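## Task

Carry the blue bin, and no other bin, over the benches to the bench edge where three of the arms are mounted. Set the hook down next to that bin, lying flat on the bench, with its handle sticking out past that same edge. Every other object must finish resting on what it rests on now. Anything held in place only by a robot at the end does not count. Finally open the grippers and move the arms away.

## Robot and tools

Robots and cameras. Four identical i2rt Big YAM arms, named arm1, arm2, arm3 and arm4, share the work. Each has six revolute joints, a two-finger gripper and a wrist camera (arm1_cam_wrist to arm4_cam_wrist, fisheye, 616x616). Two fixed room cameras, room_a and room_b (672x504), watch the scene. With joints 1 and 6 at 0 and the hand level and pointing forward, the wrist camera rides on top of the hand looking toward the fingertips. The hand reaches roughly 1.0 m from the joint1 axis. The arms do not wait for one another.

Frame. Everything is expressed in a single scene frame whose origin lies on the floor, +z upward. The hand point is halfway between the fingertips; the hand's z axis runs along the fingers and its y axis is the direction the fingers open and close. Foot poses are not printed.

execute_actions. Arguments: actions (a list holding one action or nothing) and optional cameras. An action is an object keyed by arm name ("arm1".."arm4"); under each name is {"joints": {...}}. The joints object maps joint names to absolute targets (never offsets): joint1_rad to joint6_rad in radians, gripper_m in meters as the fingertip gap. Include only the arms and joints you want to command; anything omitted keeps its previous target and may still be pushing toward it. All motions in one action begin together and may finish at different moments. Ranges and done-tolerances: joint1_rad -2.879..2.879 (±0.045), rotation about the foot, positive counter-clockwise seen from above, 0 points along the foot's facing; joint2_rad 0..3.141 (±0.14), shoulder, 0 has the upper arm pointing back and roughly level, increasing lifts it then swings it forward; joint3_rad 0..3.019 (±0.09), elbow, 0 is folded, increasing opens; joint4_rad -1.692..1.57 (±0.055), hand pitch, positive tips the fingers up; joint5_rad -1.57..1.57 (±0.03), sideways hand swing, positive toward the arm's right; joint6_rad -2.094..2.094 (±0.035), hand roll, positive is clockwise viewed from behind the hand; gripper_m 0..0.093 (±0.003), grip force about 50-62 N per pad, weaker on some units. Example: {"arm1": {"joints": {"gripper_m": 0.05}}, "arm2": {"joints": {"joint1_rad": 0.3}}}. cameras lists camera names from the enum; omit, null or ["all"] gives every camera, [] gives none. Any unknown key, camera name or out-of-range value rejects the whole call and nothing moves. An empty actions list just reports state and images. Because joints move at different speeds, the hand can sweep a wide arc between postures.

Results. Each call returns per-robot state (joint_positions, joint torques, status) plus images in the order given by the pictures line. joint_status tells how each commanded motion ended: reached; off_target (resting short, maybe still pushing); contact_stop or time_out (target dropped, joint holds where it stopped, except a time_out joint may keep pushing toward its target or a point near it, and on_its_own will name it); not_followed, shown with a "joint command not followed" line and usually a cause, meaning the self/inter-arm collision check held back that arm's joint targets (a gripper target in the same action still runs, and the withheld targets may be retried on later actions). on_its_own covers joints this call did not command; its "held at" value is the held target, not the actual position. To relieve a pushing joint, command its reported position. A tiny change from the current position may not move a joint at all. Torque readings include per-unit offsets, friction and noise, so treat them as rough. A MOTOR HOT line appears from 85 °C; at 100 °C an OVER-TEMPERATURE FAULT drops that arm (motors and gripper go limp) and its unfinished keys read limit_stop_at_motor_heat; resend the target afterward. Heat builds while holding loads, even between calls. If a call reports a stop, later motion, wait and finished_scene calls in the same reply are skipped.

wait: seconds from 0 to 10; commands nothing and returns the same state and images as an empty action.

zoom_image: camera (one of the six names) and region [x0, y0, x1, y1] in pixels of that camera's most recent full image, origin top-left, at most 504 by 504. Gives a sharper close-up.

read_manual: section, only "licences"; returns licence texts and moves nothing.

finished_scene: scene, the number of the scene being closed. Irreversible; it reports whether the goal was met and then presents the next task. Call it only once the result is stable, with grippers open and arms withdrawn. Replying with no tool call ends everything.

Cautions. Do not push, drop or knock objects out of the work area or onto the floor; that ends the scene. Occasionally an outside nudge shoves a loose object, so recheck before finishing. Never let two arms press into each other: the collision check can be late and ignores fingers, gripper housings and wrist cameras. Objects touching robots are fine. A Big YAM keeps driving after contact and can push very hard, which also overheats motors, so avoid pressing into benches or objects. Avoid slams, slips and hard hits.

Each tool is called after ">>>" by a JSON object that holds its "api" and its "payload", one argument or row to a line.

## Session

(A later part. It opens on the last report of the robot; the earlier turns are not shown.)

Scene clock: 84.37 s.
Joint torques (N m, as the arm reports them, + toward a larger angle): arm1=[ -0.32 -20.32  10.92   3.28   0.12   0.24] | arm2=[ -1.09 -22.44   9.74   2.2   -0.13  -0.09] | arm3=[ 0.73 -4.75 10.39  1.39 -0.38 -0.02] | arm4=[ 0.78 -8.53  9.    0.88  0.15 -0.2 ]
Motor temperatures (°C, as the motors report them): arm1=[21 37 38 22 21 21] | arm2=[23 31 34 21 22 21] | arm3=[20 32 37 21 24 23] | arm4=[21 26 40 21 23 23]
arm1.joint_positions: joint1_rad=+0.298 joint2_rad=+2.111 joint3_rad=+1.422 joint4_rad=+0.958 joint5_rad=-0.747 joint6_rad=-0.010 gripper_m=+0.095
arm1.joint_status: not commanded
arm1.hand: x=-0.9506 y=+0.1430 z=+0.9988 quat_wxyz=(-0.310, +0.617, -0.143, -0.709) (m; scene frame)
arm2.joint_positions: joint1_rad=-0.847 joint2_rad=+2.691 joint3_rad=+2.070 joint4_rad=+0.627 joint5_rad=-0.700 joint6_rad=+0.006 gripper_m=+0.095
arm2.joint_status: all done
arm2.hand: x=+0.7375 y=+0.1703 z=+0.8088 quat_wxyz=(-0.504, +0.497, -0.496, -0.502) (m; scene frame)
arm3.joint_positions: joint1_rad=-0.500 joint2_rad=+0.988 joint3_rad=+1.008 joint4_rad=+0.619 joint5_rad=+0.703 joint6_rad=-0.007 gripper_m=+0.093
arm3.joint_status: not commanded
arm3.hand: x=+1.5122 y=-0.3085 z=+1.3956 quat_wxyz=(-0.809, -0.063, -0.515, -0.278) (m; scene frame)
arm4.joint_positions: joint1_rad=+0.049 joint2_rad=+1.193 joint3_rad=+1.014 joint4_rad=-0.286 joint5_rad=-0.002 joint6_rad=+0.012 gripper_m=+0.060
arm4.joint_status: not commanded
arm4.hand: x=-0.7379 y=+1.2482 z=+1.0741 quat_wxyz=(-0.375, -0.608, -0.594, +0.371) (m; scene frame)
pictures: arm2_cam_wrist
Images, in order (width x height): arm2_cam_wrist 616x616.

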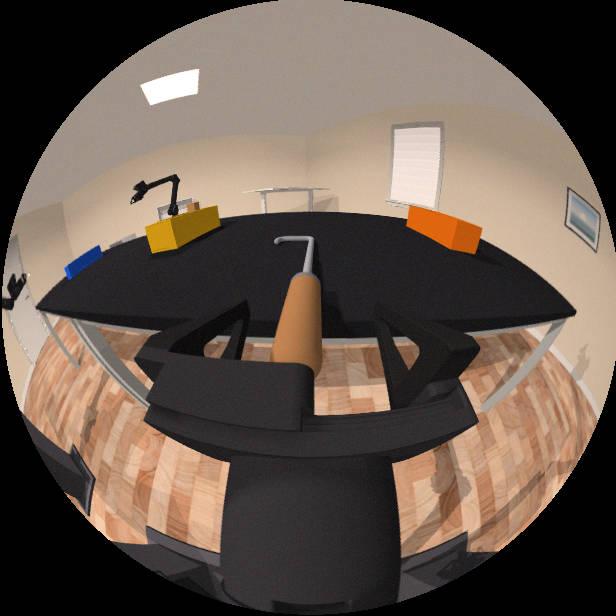

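>>> {"api": "execute_actions", "payload": {
  "actions": [
    {"arm2":{"joints":{"joint4_rad":0.555,"gripper_m":0.06}}}
  ],
  "cameras": []
}}

>>> {"api": "execute_actions", "payload": {
  "actions": [
    {"arm2":{"joints":{"gripper_m":0}}}
  ],
  "cameras": []
}}

>>> {"api": "execute_actions", "payload": {
  "actions": [
    {"arm2":{"joints":{"joint2_rad":2.58,"joint6_rad":-1.57}}}
  ],
  "cameras": []
}}

>>> {"api": "execute_actions", "payload": {
  "actions": [
    {"arm2":{"joints":{"joint2_rad":2.28,"joint4_rad":0.35}}}
  ],
  "cameras": ["arm2_cam_wrist"]
}}

>>> {"api": "execute_actions", "payload": {
  "actions": [
    {"arm2":{"joints":{"joint1_rad":0.55,"joint5_rad":0.69}}}
  ],
  "cameras": []
}}

>>> {"api": "execute_actions", "payload": {
  "actions": [
    {"arm2":{"joints":{"joint2_rad":2.55,"joint4_rad":0.59}}}
  ],
  "cameras": []
}}

>>> {"api": "execute_actions", "payload": {
  "actions": [
    {"arm2":{"joints":{"joint6_rad":0}}}
  ],
  "cameras": []
}}

>>> {"api": "execute_actions", "payload": {
  "actions": [
    {"arm2":{"joints":{"joint2_rad":2.68}}}
  ],
  "cameras": ["arm2_cam_wrist"]
}}

Scene clock: 93.20 s.
Joint torques (N m, as the arm reports them, + toward a larger angle): arm1=[ -0.32 -20.25  10.92   3.28   0.12   0.24] | arm2=[ -0.91 -22.46   9.81   1.82  -0.15  -0.08] | arm3=[ 0.81 -4.5  10.42  1.37 -0.4   0.01] | arm4=[ 0.77 -8.51  9.    0.89  0.15 -0.2 ]
Motor temperatures (°C, as the motors report them): arm1=[21 37 38 22 21 21] | arm2=[23 32 34 21 22 21] | arm3=[20 30 36 21 24 23] | arm4=[21 26 40 21 23 23]
arm1.joint_positions: joint1_rad=+0.298 joint2_rad=+2.111 joint3_rad=+1.422 joint4_rad=+0.958 joint5_rad=-0.747 joint6_rad=-0.010 gripper_m=+0.095
arm1.joint_status: not commanded
arm1.hand: x=-0.9506 y=+0.1430 z=+0.9988 quat_wxyz=(-0.310, +0.617, -0.143, -0.709) (m; scene frame)
arm2.joint_positions: joint1_rad=-0.847 joint2_rad=+2.691 joint3_rad=+2.070 joint4_rad=+0.565 joint5_rad=-0.700 joint6_rad=+0.006 gripper_m=+0.060
arm2.joint_status: all done
arm2.hand: x=+0.7373 y=+0.1702 z=+0.7959 quat_wxyz=(-0.482, +0.499, -0.518, -0.500) (m; scene frame)
arm3.joint_positions: joint1_rad=-0.500 joint2_rad=+0.988 joint3_rad=+1.008 joint4_rad=+0.619 joint5_rad=+0.703 joint6_rad=-0.007 gripper_m=+0.093
arm3.joint_status: not commanded
arm3.hand: x=+1.5122 y=-0.3085 z=+1.3956 quat_wxyz=(-0.809, -0.063, -0.515, -0.278) (m; scene frame)
arm4.joint_positions: joint1_rad=+0.049 joint2_rad=+1.193 joint3_rad=+1.014 joint4_rad=-0.286 joint5_rad=-0.002 joint6_rad=+0.012 gripper_m=+0.060
arm4.joint_status: not commanded
arm4.hand: x=-0.7379 y=+1.2482 z=+1.0741 quat_wxyz=(-0.375, -0.608, -0.594, +0.371) (m; scene frame)
pictures: none
No camera images: the call's "cameras" was empty. Leave "cameras" out to get every camera's image.

Scene clock: 93.83 s.
Joint torques (N m, as the arm reports them, + toward a larger angle): arm1=[ -0.33 -20.3   10.93   3.28   0.12   0.24] | arm2=[ -0.78 -22.16   9.75   1.77  -0.14  -0.07] | arm3=[ 0.56 -4.61 10.4   1.33 -0.41  0.02] | arm4=[ 0.79 -8.52  9.    0.89  0.15 -0.2 ]
Motor temperatures (°C, as the motors report them): arm1=[21 37 38 22 21 21] | arm2=[23 32 34 21 22 21] | arm3=[20 29 36 21 24 23] | arm4=[21 26 40 21 23 23]
arm1.joint_positions: joint1_rad=+0.298 joint2_rad=+2.111 joint3_rad=+1.422 joint4_rad=+0.958 joint5_rad=-0.747 joint6_rad=-0.010 gripper_m=+0.095
arm1.joint_status: not commanded
arm1.hand: x=-0.9506 y=+0.1430 z=+0.9988 quat_wxyz=(-0.310, +0.617, -0.143, -0.709) (m; scene frame)
arm2.joint_positions: joint1_rad=-0.847 joint2_rad=+2.691 joint3_rad=+2.070 joint4_rad=+0.565 joint5_rad=-0.701 joint6_rad=+0.006 gripper_m=+0.031
arm2.joint_status: gripper_m off_target (ended at +0.031, target +0.000)
arm2.hand: x=+0.7372 y=+0.1702 z=+0.7959 quat_wxyz=(-0.482, +0.499, -0.518, -0.500) (m; scene frame)
arm3.joint_positions: joint1_rad=-0.500 joint2_rad=+0.988 joint3_rad=+1.008 joint4_rad=+0.619 joint5_rad=+0.703 joint6_rad=-0.007 gripper_m=+0.093
arm3.joint_status: not commanded
arm3.hand: x=+1.5122 y=-0.3085 z=+1.3956 quat_wxyz=(-0.809, -0.063, -0.515, -0.278) (m; scene frame)
arm4.joint_positions: joint1_rad=+0.049 joint2_rad=+1.193 joint3_rad=+1.014 joint4_rad=-0.286 joint5_rad=-0.002 joint6_rad=+0.012 gripper_m=+0.060
arm4.joint_status: not commanded
arm4.hand: x=-0.7379 y=+1.2482 z=+1.0741 quat_wxyz=(-0.375, -0.608, -0.594, +0.371) (m; scene frame)
pictures: none
No camera images: the call's "cameras" was empty. Leave "cameras" out to get every camera's image.

Scene clock: 96.00 s.
Joint torques (N m, as the arm reports them, + toward a larger angle): arm1=[ -0.31 -20.32  10.93   3.27   0.11   0.24] | arm2=[ -1.05 -24.42  10.05   2.49  -0.05  -0.05] | arm3=[ 0.77 -4.59 10.56  1.34 -0.38  0.02] | arm4=[ 0.79 -8.52  9.    0.89  0.15 -0.2 ]
Motor temperatures (°C, as the motors report them): arm1=[21 37 38 22 21 21] | arm2=[23 33 34 21 22 21] | arm3=[20 29 36 21 24 23] | arm4=[21 26 40 21 23 23]
arm1.joint_positions: joint1_rad=+0.298 joint2_rad=+2.111 joint3_rad=+1.422 joint4_rad=+0.958 joint5_rad=-0.747 joint6_rad=-0.010 gripper_m=+0.095
arm1.joint_status: not commanded
arm1.hand: x=-0.9506 y=+0.1430 z=+0.9988 quat_wxyz=(-0.310, +0.617, -0.143, -0.709) (m; scene frame)
arm2.joint_positions: joint1_rad=-0.847 joint2_rad=+2.611 joint3_rad=+2.070 joint4_rad=+0.543 joint5_rad=-0.702 joint6_rad=-1.559 gripper_m=+0.031
arm2.joint_status: all done
arm2.hand: x=+0.7415 y=+0.1755 z=+0.8630 quat_wxyz=(-0.710, +0.704, -0.001, -0.002) (m; scene frame)
arm3.joint_positions: joint1_rad=-0.500 joint2_rad=+0.988 joint3_rad=+1.008 joint4_rad=+0.619 joint5_rad=+0.703 joint6_rad=-0.007 gripper_m=+0.093
arm3.joint_status: not commanded
arm3.hand: x=+1.5122 y=-0.3085 z=+1.3956 quat_wxyz=(-0.809, -0.063, -0.515, -0.278) (m; scene frame)
arm4.joint_positions: joint1_rad=+0.049 joint2_rad=+1.193 joint3_rad=+1.014 joint4_rad=-0.286 joint5_rad=-0.002 joint6_rad=+0.012 gripper_m=+0.060
arm4.joint_status: not commanded
arm4.hand: x=-0.7379 y=+1.2482 z=+1.0741 quat_wxyz=(-0.375, -0.608, -0.594, +0.371) (m; scene frame)
pictures: none
No camera images: the call's "cameras" was empty. Leave "cameras" out to get every camera's image.

Scene clock: 97.67 s.
Joint torques (N m, as the arm reports them, + toward a larger angle): arm1=[ -0.29 -20.31  10.92   3.28   0.11   0.24] | arm2=[ -0.98 -24.65  12.16   2.83  -0.06  -0.01] | arm3=[ 1.04 -4.73 10.53  1.44 -0.36  0.  ] | arm4=[ 0.82 -8.5   9.    0.9   0.15 -0.21]
Motor temperatures (°C, as the motors report them): arm1=[21 37 38 22 21 21] | arm2=[23 33 34 21 22 21] | arm3=[20 29 36 21 24 23] | arm4=[21 26 40 21 23 23]
arm1.joint_positions: joint1_rad=+0.298 joint2_rad=+2.111 joint3_rad=+1.422 joint4_rad=+0.958 joint5_rad=-0.747 joint6_rad=-0.010 gripper_m=+0.095
arm1.joint_status: not commanded
arm1.hand: x=-0.9506 y=+0.1430 z=+0.9988 quat_wxyz=(-0.310, +0.617, -0.143, -0.709) (m; scene frame)
arm2.joint_positions: joint1_rad=-0.847 joint2_rad=+2.325 joint3_rad=+2.056 joint4_rad=+0.326 joint5_rad=-0.701 joint6_rad=-1.563 gripper_m=+0.031
arm2.joint_status: all done
arm2.hand: x=+0.7332 y=+0.1651 z=+1.0656 quat_wxyz=(-0.725, +0.689, +0.012, +0.012) (m; scene frame)
arm3.joint_positions: joint1_rad=-0.500 joint2_rad=+0.988 joint3_rad=+1.008 joint4_rad=+0.619 joint5_rad=+0.703 joint6_rad=-0.007 gripper_m=+0.093
arm3.joint_status: not commanded
arm3.hand: x=+1.5122 y=-0.3085 z=+1.3956 quat_wxyz=(-0.809, -0.063, -0.515, -0.278) (m; scene frame)
arm4.joint_positions: joint1_rad=+0.049 joint2_rad=+1.193 joint3_rad=+1.014 joint4_rad=-0.286 joint5_rad=-0.002 joint6_rad=+0.012 gripper_m=+0.060
arm4.joint_status: not commanded
arm4.hand: x=-0.7379 y=+1.2482 z=+1.0741 quat_wxyz=(-0.375, -0.608, -0.594, +0.371) (m; scene frame)
pictures: arm2_cam_wrist
Images, in order (width x height): arm2_cam_wrist 616x616.

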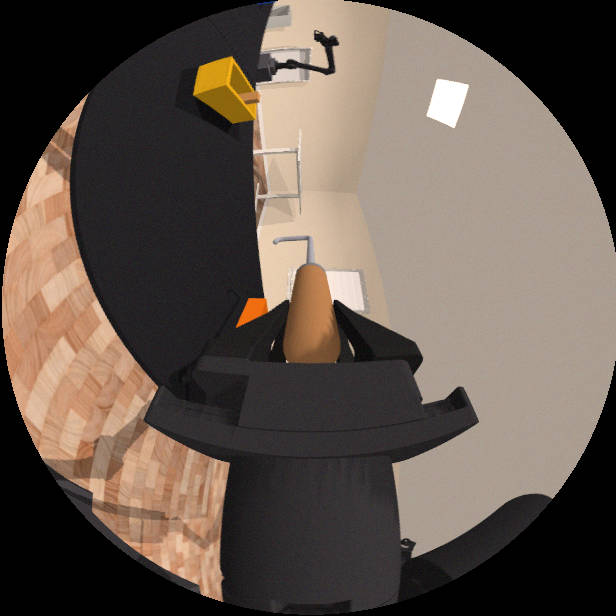

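Scene clock: 100.43 s.
Joint torques (N m, as the arm reports them, + toward a larger angle): arm1=[ -0.31 -20.31  10.93   3.29   0.12   0.25] | arm2=[ -1.36 -25.03  12.09   3.19  -0.1    0.02] | arm3=[ 0.78 -4.58 10.46  1.39 -0.38  0.  ] | arm4=[ 0.78 -8.52  9.01  0.89  0.15 -0.2 ]
Motor temperatures (°C, as the motors report them): arm1=[21 37 38 22 21 21] | arm2=[23 34 35 21 22 21] | arm3=[20 29 35 21 24 23] | arm4=[21 26 40 21 23 23]
arm1.joint_positions: joint1_rad=+0.298 joint2_rad=+2.111 joint3_rad=+1.422 joint4_rad=+0.958 joint5_rad=-0.747 joint6_rad=-0.010 gripper_m=+0.095
arm1.joint_status: not commanded
arm1.hand: x=-0.9506 y=+0.1430 z=+0.9988 quat_wxyz=(-0.310, +0.617, -0.143, -0.709) (m; scene frame)
arm2.joint_positions: joint1_rad=+0.556 joint2_rad=+2.327 joint3_rad=+2.056 joint4_rad=+0.322 joint5_rad=+0.690 joint6_rad=-1.564 gripper_m=+0.031
arm2.joint_status: all done
arm2.hand: x=-0.2659 y=+0.1657 z=+1.0582 quat_wxyz=(-0.723, +0.690, -0.008, -0.016) (m; scene frame)
arm3.joint_positions: joint1_rad=-0.500 joint2_rad=+0.988 joint3_rad=+1.008 joint4_rad=+0.619 joint5_rad=+0.703 joint6_rad=-0.007 gripper_m=+0.093
arm3.joint_status: not commanded
arm3.hand: x=+1.5122 y=-0.3085 z=+1.3956 quat_wxyz=(-0.809, -0.063, -0.515, -0.278) (m; scene frame)
arm4.joint_positions: joint1_rad=+0.049 joint2_rad=+1.193 joint3_rad=+1.014 joint4_rad=-0.286 joint5_rad=-0.002 joint6_rad=+0.012 gripper_m=+0.060
arm4.joint_status: not commanded
arm4.hand: x=-0.7379 y=+1.2482 z=+1.0741 quat_wxyz=(-0.375, -0.608, -0.594, +0.371) (m; scene frame)
pictures: none
No camera images: the call's "cameras" was empty. Leave "cameras" out to get every camera's image.

Scene clock: 101.87 s.
Joint torques (N m, as the arm reports them, + toward a larger angle): arm1=[ -0.31 -20.32  10.92   3.28   0.12   0.24] | arm2=[ -1.49 -25.97  11.29   2.95  -0.16   0.02] | arm3=[ 0.89 -4.66 10.42  1.4  -0.36 -0.01] | arm4=[ 0.77 -8.5   9.    0.89  0.15 -0.2 ]
Motor temperatures (°C, as the motors report them): arm1=[21 38 38 22 21 21] | arm2=[23 34 35 21 22 21] | arm3=[20 28 35 21 24 23] | arm4=[21 26 40 21 23 23]
arm1.joint_positions: joint1_rad=+0.298 joint2_rad=+2.111 joint3_rad=+1.422 joint4_rad=+0.958 joint5_rad=-0.747 joint6_rad=-0.010 gripper_m=+0.095
arm1.joint_status: not commanded
arm1.hand: x=-0.9506 y=+0.1430 z=+0.9988 quat_wxyz=(-0.310, +0.617, -0.143, -0.709) (m; scene frame)
arm2.joint_positions: joint1_rad=+0.555 joint2_rad=+2.599 joint3_rad=+2.056 joint4_rad=+0.569 joint5_rad=+0.690 joint6_rad=-1.566 gripper_m=+0.031
arm2.joint_status: all done
arm2.hand: x=-0.2701 y=+0.1745 z=+0.8663 quat_wxyz=(-0.717, +0.697, -0.002, -0.009) (m; scene frame)
arm3.joint_positions: joint1_rad=-0.500 joint2_rad=+0.988 joint3_rad=+1.008 joint4_rad=+0.619 joint5_rad=+0.703 joint6_rad=-0.007 gripper_m=+0.093
arm3.joint_status: not commanded
arm3.hand: x=+1.5122 y=-0.3085 z=+1.3956 quat_wxyz=(-0.809, -0.063, -0.515, -0.278) (m; scene frame)
arm4.joint_positions: joint1_rad=+0.049 joint2_rad=+1.193 joint3_rad=+1.014 joint4_rad=-0.286 joint5_rad=-0.002 joint6_rad=+0.012 gripper_m=+0.060
arm4.joint_status: not commanded
arm4.hand: x=-0.7379 y=+1.2482 z=+1.0741 quat_wxyz=(-0.375, -0.608, -0.594, +0.371) (m; scene frame)
pictures: none
No camera images: the call's "cameras" was empty. Leave "cameras" out to get every camera's image.

Scene clock: 104.07 s.
Joint torques (N m, as the arm reports them, + toward a larger angle): arm1=[ -0.35 -20.27  10.92   3.29   0.11   0.24] | arm2=[ -1.33 -25.52  11.24   2.98  -0.19   0.07] | arm3=[ 0.79 -4.51 10.37  1.41 -0.39 -0.01] | arm4=[ 0.79 -8.51  8.99  0.89  0.15 -0.2 ]
Motor temperatures (°C, as the motors report them): arm1=[21 38 38 22 21 21] | arm2=[23 34 35 22 22 21] | arm3=[20 28 35 21 24 23] | arm4=[21 26 40 21 23 23]
arm1.joint_positions: joint1_rad=+0.298 joint2_rad=+2.111 joint3_rad=+1.422 joint4_rad=+0.958 joint5_rad=-0.747 joint6_rad=-0.010 gripper_m=+0.095
arm1.joint_status: not commanded
arm1.hand: x=-0.9506 y=+0.1430 z=+0.9988 quat_wxyz=(-0.310, +0.617, -0.143, -0.709) (m; scene frame)
arm2.joint_positions: joint1_rad=+0.555 joint2_rad=+2.599 joint3_rad=+2.056 joint4_rad=+0.569 joint5_rad=+0.692 joint6_rad=-0.009 gripper_m=+0.031
arm2.joint_status: all done
arm2.hand: x=-0.2696 y=+0.1747 z=+0.8663 quat_wxyz=(-0.504, +0.495, -0.492, -0.510) (m; scene frame)
arm3.joint_positions: joint1_rad=-0.500 joint2_rad=+0.988 joint3_rad=+1.008 joint4_rad=+0.619 joint5_rad=+0.703 joint6_rad=-0.007 gripper_m=+0.093
arm3.joint_status: not commanded
arm3.hand: x=+1.5122 y=-0.3085 z=+1.3956 quat_wxyz=(-0.809, -0.063, -0.515, -0.278) (m; scene frame)
arm4.joint_positions: joint1_rad=+0.049 joint2_rad=+1.193 joint3_rad=+1.014 joint4_rad=-0.286 joint5_rad=-0.002 joint6_rad=+0.012 gripper_m=+0.060
arm4.joint_status: not commanded
arm4.hand: x=-0.7379 y=+1.2482 z=+1.0741 quat_wxyz=(-0.375, -0.608, -0.594, +0.371) (m; scene frame)
pictures: none
No camera images: the call's "cameras" was empty. Leave "cameras" out to get every camera's image.

Scene clock: 105.03 s.
Joint torques (N m, as the arm reports them, + toward a larger angle): arm1=[ -0.31 -20.28  10.93   3.28   0.12   0.25] | arm2=[ -0.85 -22.56  10.86   2.46  -0.04  -0.16] | arm3=[ 0.93 -4.56 10.44  1.28 -0.37  0.  ] | arm4=[ 0.79 -8.54  9.    0.9   0.15 -0.2 ]
Motor temperatures (°C, as the motors report them): arm1=[21 38 38 22 21 21] | arm2=[23 34 35 22 22 21] | arm3=[20 28 35 21 24 23] | arm4=[21 26 40 21 23 23]
arm1.joint_positions: joint1_rad=+0.298 joint2_rad=+2.111 joint3_rad=+1.422 joint4_rad=+0.958 joint5_rad=-0.747 joint6_rad=-0.010 gripper_m=+0.095
arm1.joint_status: not commanded
arm1.hand: x=-0.9506 y=+0.1430 z=+0.9988 quat_wxyz=(-0.310, +0.617, -0.143, -0.709) (m; scene frame)
arm2.joint_positions: joint1_rad=+0.555 joint2_rad=+2.681 joint3_rad=+2.056 joint4_rad=+0.581 joint5_rad=+0.689 joint6_rad=+0.011 gripper_m=+0.031
arm2.joint_status: all done
arm2.hand: x=-0.2650 y=+0.1696 z=+0.7957 quat_wxyz=(-0.496, +0.515, -0.498, -0.490) (m; scene frame)
arm3.joint_positions: joint1_rad=-0.500 joint2_rad=+0.988 joint3_rad=+1.008 joint4_rad=+0.619 joint5_rad=+0.703 joint6_rad=-0.007 gripper_m=+0.093
arm3.joint_status: not commanded
arm3.hand: x=+1.5122 y=-0.3085 z=+1.3956 quat_wxyz=(-0.809, -0.063, -0.515, -0.278) (m; scene frame)
arm4.joint_positions: joint1_rad=+0.049 joint2_rad=+1.193 joint3_rad=+1.014 joint4_rad=-0.286 joint5_rad=-0.002 joint6_rad=+0.012 gripper_m=+0.060
arm4.joint_status: not commanded
arm4.hand: x=-0.7379 y=+1.2482 z=+1.0741 quat_wxyz=(-0.375, -0.608, -0.594, +0.371) (m; scene frame)
pictures: arm2_cam_wrist
Images, in order (width x height): arm2_cam_wrist 616x616.

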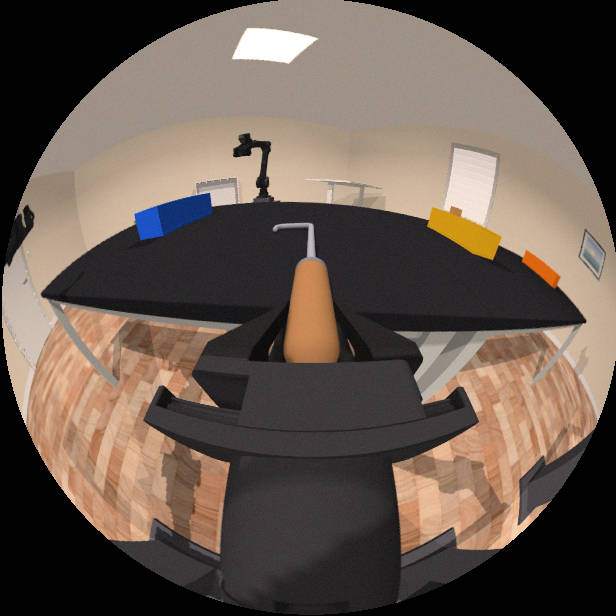

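>>> {"api": "execute_actions", "payload": {
  "actions": [
    {"arm2":{"joints":{"gripper_m":0.093}}}
  ],
  "cameras": []
}}

>>> {"api": "execute_actions", "payload": {
  "actions": [
    {"arm2":{"joints":{"joint2_rad":2.2}},"arm1":{"joints":{"joint2_rad":2.3,"joint3_rad":1.875,"joint4_rad":0.7,"joint5_rad":-0.655}}}
  ],
  "cameras": []
}}

>>> {"api": "execute_actions", "payload": {
  "actions": [
    {"arm2":{"joints":{"joint1_rad":-0.4,"joint2_rad":1.0,"joint3_rad":1.0}},"arm1":{"joints":{"joint1_rad":-0.535}}}
  ],
  "cameras": []
}}

>>> {"api": "execute_actions", "payload": {
  "actions": [
    {"arm1":{"joints":{"joint2_rad":2.56}}}
  ],
  "cameras": ["arm1_cam_wrist"]
}}

Scene clock: 113.10 s.
Joint torques (N m, as the arm reports them, + toward a larger angle): arm1=[ -0.34 -20.31  10.93   3.28   0.12   0.24] | arm2=[ -1.01 -23.05  10.88   2.44  -0.07  -0.08] | arm3=[ 0.7  -4.83 10.41  1.41 -0.37  0.01] | arm4=[ 0.8  -8.52  9.    0.89  0.15 -0.2 ]
Motor temperatures (°C, as the motors report them): arm1=[21 38 38 22 21 21] | arm2=[23 35 35 21 22 21] | arm3=[20 28 35 21 24 23] | arm4=[21 26 40 21 23 23]
arm1.joint_positions: joint1_rad=+0.298 joint2_rad=+2.111 joint3_rad=+1.422 joint4_rad=+0.958 joint5_rad=-0.747 joint6_rad=-0.010 gripper_m=+0.095
arm1.joint_status: not commanded
arm1.hand: x=-0.9506 y=+0.1430 z=+0.9988 quat_wxyz=(-0.310, +0.617, -0.143, -0.709) (m; scene frame)
arm2.joint_positions: joint1_rad=+0.555 joint2_rad=+2.681 joint3_rad=+2.056 joint4_rad=+0.581 joint5_rad=+0.689 joint6_rad=+0.007 gripper_m=+0.093
arm2.joint_status: all done
arm2.hand: x=-0.2650 y=+0.1696 z=+0.7957 quat_wxyz=(-0.497, +0.516, -0.497, -0.489) (m; scene frame)
arm3.joint_positions: joint1_rad=-0.500 joint2_rad=+0.988 joint3_rad=+1.008 joint4_rad=+0.619 joint5_rad=+0.703 joint6_rad=-0.007 gripper_m=+0.093
arm3.joint_status: not commanded
arm3.hand: x=+1.5122 y=-0.3085 z=+1.3956 quat_wxyz=(-0.809, -0.063, -0.515, -0.278) (m; scene frame)
arm4.joint_positions: joint1_rad=+0.049 joint2_rad=+1.193 joint3_rad=+1.014 joint4_rad=-0.286 joint5_rad=-0.002 joint6_rad=+0.012 gripper_m=+0.060
arm4.joint_status: not commanded
arm4.hand: x=-0.7379 y=+1.2482 z=+1.0741 quat_wxyz=(-0.375, -0.608, -0.594, +0.371) (m; scene frame)
pictures: none
No camera images: the call's "cameras" was empty. Leave "cameras" out to get every camera's image.

Scene clock: 115.03 s.
Joint torques (N m, as the arm reports them, + toward a larger angle): arm1=[ -0.28 -22.18  14.04   1.88   0.28   0.24] | arm2=[ -1.12 -21.14  10.06   1.58  -0.27  -0.11] | arm3=[ 0.71 -4.41 10.38  1.32 -0.4  -0.01] | arm4=[ 0.8  -8.51  9.    0.89  0.15 -0.21]
Motor temperatures (°C, as the motors report them): arm1=[21 38 38 22 21 21] | arm2=[23 35 35 21 22 21] | arm3=[20 28 35 21 24 23] | arm4=[21 26 41 21 23 23]
arm1.joint_positions: joint1_rad=+0.298 joint2_rad=+2.294 joint3_rad=+1.838 joint4_rad=+0.712 joint5_rad=-0.657 joint6_rad=-0.010 gripper_m=+0.095
arm1.joint_status: all done
arm1.hand: x=-0.9566 y=+0.2506 z=+1.0222 quat_wxyz=(-0.334, +0.606, -0.178, -0.699) (m; scene frame)
arm2.joint_positions: joint1_rad=+0.555 joint2_rad=+2.210 joint3_rad=+2.083 joint4_rad=+0.593 joint5_rad=+0.689 joint6_rad=+0.007 gripper_m=+0.093
arm2.joint_status: all done
arm2.hand: x=-0.2404 y=+0.1347 z=+1.2289 quat_wxyz=(-0.499, +0.325, -0.466, -0.655) (m; scene frame)
arm3.joint_positions: joint1_rad=-0.500 joint2_rad=+0.988 joint3_rad=+1.008 joint4_rad=+0.619 joint5_rad=+0.703 joint6_rad=-0.007 gripper_m=+0.093
arm3.joint_status: not commanded
arm3.hand: x=+1.5122 y=-0.3085 z=+1.3956 quat_wxyz=(-0.809, -0.063, -0.515, -0.278) (m; scene frame)
arm4.joint_positions: joint1_rad=+0.049 joint2_rad=+1.193 joint3_rad=+1.014 joint4_rad=-0.286 joint5_rad=-0.002 joint6_rad=+0.012 gripper_m=+0.060
arm4.joint_status: not commanded
arm4.hand: x=-0.7379 y=+1.2482 z=+1.0741 quat_wxyz=(-0.375, -0.608, -0.594, +0.371) (m; scene frame)
pictures: none
No camera images: the call's "cameras" was empty. Leave "cameras" out to get every camera's image.

Scene clock: 117.23 s.
Joint torques (N m, as the arm reports them, + toward a larger angle): arm1=[ -0.49 -22.37  13.99   1.94   0.19   0.23] | arm2=[-1.39 -4.59  9.01  1.56 -0.41 -0.14] | arm3=[ 0.95 -4.38 10.44  1.4  -0.39  0.  ] | arm4=[ 0.79 -8.52  9.    0.89  0.15 -0.2 ]
Motor temperatures (°C, as the motors report them): arm1=[21 38 39 22 21 21] | arm2=[23 34 35 21 22 21] | arm3=[20 28 35 21 24 23] | arm4=[21 26 41 21 23 23]
arm1.joint_positions: joint1_rad=-0.536 joint2_rad=+2.294 joint3_rad=+1.838 joint4_rad=+0.712 joint5_rad=-0.655 joint6_rad=-0.009 gripper_m=+0.095
arm1.joint_status: all done
arm1.hand: x=-0.2527 y=+0.1589 z=+1.0182 quat_wxyz=(-0.588, +0.484, -0.410, -0.502) (m; scene frame)
arm2.joint_positions: joint1_rad=-0.391 joint2_rad=+0.997 joint3_rad=+1.005 joint4_rad=+0.590 joint5_rad=+0.692 joint6_rad=+0.004 gripper_m=+0.093
arm2.joint_status: all done
arm2.hand: x=+0.4434 y=-0.2130 z=+1.3962 quat_wxyz=(-0.754, +0.031, -0.528, -0.390) (m; scene frame)
arm3.joint_positions: joint1_rad=-0.500 joint2_rad=+0.988 joint3_rad=+1.008 joint4_rad=+0.619 joint5_rad=+0.703 joint6_rad=-0.007 gripper_m=+0.093
arm3.joint_status: not commanded
arm3.hand: x=+1.5122 y=-0.3085 z=+1.3956 quat_wxyz=(-0.809, -0.063, -0.515, -0.278) (m; scene frame)
arm4.joint_positions: joint1_rad=+0.049 joint2_rad=+1.193 joint3_rad=+1.014 joint4_rad=-0.286 joint5_rad=-0.002 joint6_rad=+0.012 gripper_m=+0.060
arm4.joint_status: not commanded
arm4.hand: x=-0.7379 y=+1.2482 z=+1.0741 quat_wxyz=(-0.375, -0.608, -0.594, +0.371) (m; scene frame)
pictures: none
No camera images: the call's "cameras" was empty. Leave "cameras" out to get every camera's image.

Scene clock: 118.50 s.
Joint torques (N m, as the arm reports them, + toward a larger angle): arm1=[ -0.39 -24.75  10.79   2.54   0.06   0.22] | arm2=[-1.32 -4.32  8.94  1.76 -0.43 -0.12] | arm3=[ 0.76 -4.74 10.44  1.4  -0.39 -0.01] | arm4=[ 0.78 -8.54  8.99  0.89  0.15 -0.21]
Motor temperatures (°C, as the motors report them): arm1=[21 38 39 22 21 21] | arm2=[23 34 35 21 22 21] | arm3=[20 28 35 21 24 23] | arm4=[21 26 41 21 23 23]
arm1.joint_positions: joint1_rad=-0.536 joint2_rad=+2.578 joint3_rad=+1.857 joint4_rad=+0.703 joint5_rad=-0.655 joint6_rad=-0.009 gripper_m=+0.095
arm1.joint_status: all done
arm1.hand: x=-0.2508 y=+0.1619 z=+0.7830 quat_wxyz=(-0.496, +0.500, -0.510, -0.494) (m; scene frame)
arm2.joint_positions: joint1_rad=-0.391 joint2_rad=+0.997 joint3_rad=+1.005 joint4_rad=+0.590 joint5_rad=+0.692 joint6_rad=+0.004 gripper_m=+0.093
arm2.joint_status: not commanded
arm2.hand: x=+0.4434 y=-0.2130 z=+1.3962 quat_wxyz=(-0.754, +0.031, -0.528, -0.390) (m; scene frame)
arm3.joint_positions: joint1_rad=-0.500 joint2_rad=+0.988 joint3_rad=+1.008 joint4_rad=+0.619 joint5_rad=+0.703 joint6_rad=-0.007 gripper_m=+0.093
arm3.joint_status: not commanded
arm3.hand: x=+1.5122 y=-0.3085 z=+1.3956 quat_wxyz=(-0.809, -0.063, -0.515, -0.278) (m; scene frame)
arm4.joint_positions: joint1_rad=+0.049 joint2_rad=+1.193 joint3_rad=+1.014 joint4_rad=-0.286 joint5_rad=-0.002 joint6_rad=+0.012 gripper_m=+0.060
arm4.joint_status: not commanded
arm4.hand: x=-0.7379 y=+1.2482 z=+1.0741 quat_wxyz=(-0.375, -0.608, -0.594, +0.371) (m; scene frame)
pictures: arm1_cam_wrist
Images, in order (width x height): arm1_cam_wrist 616x616.

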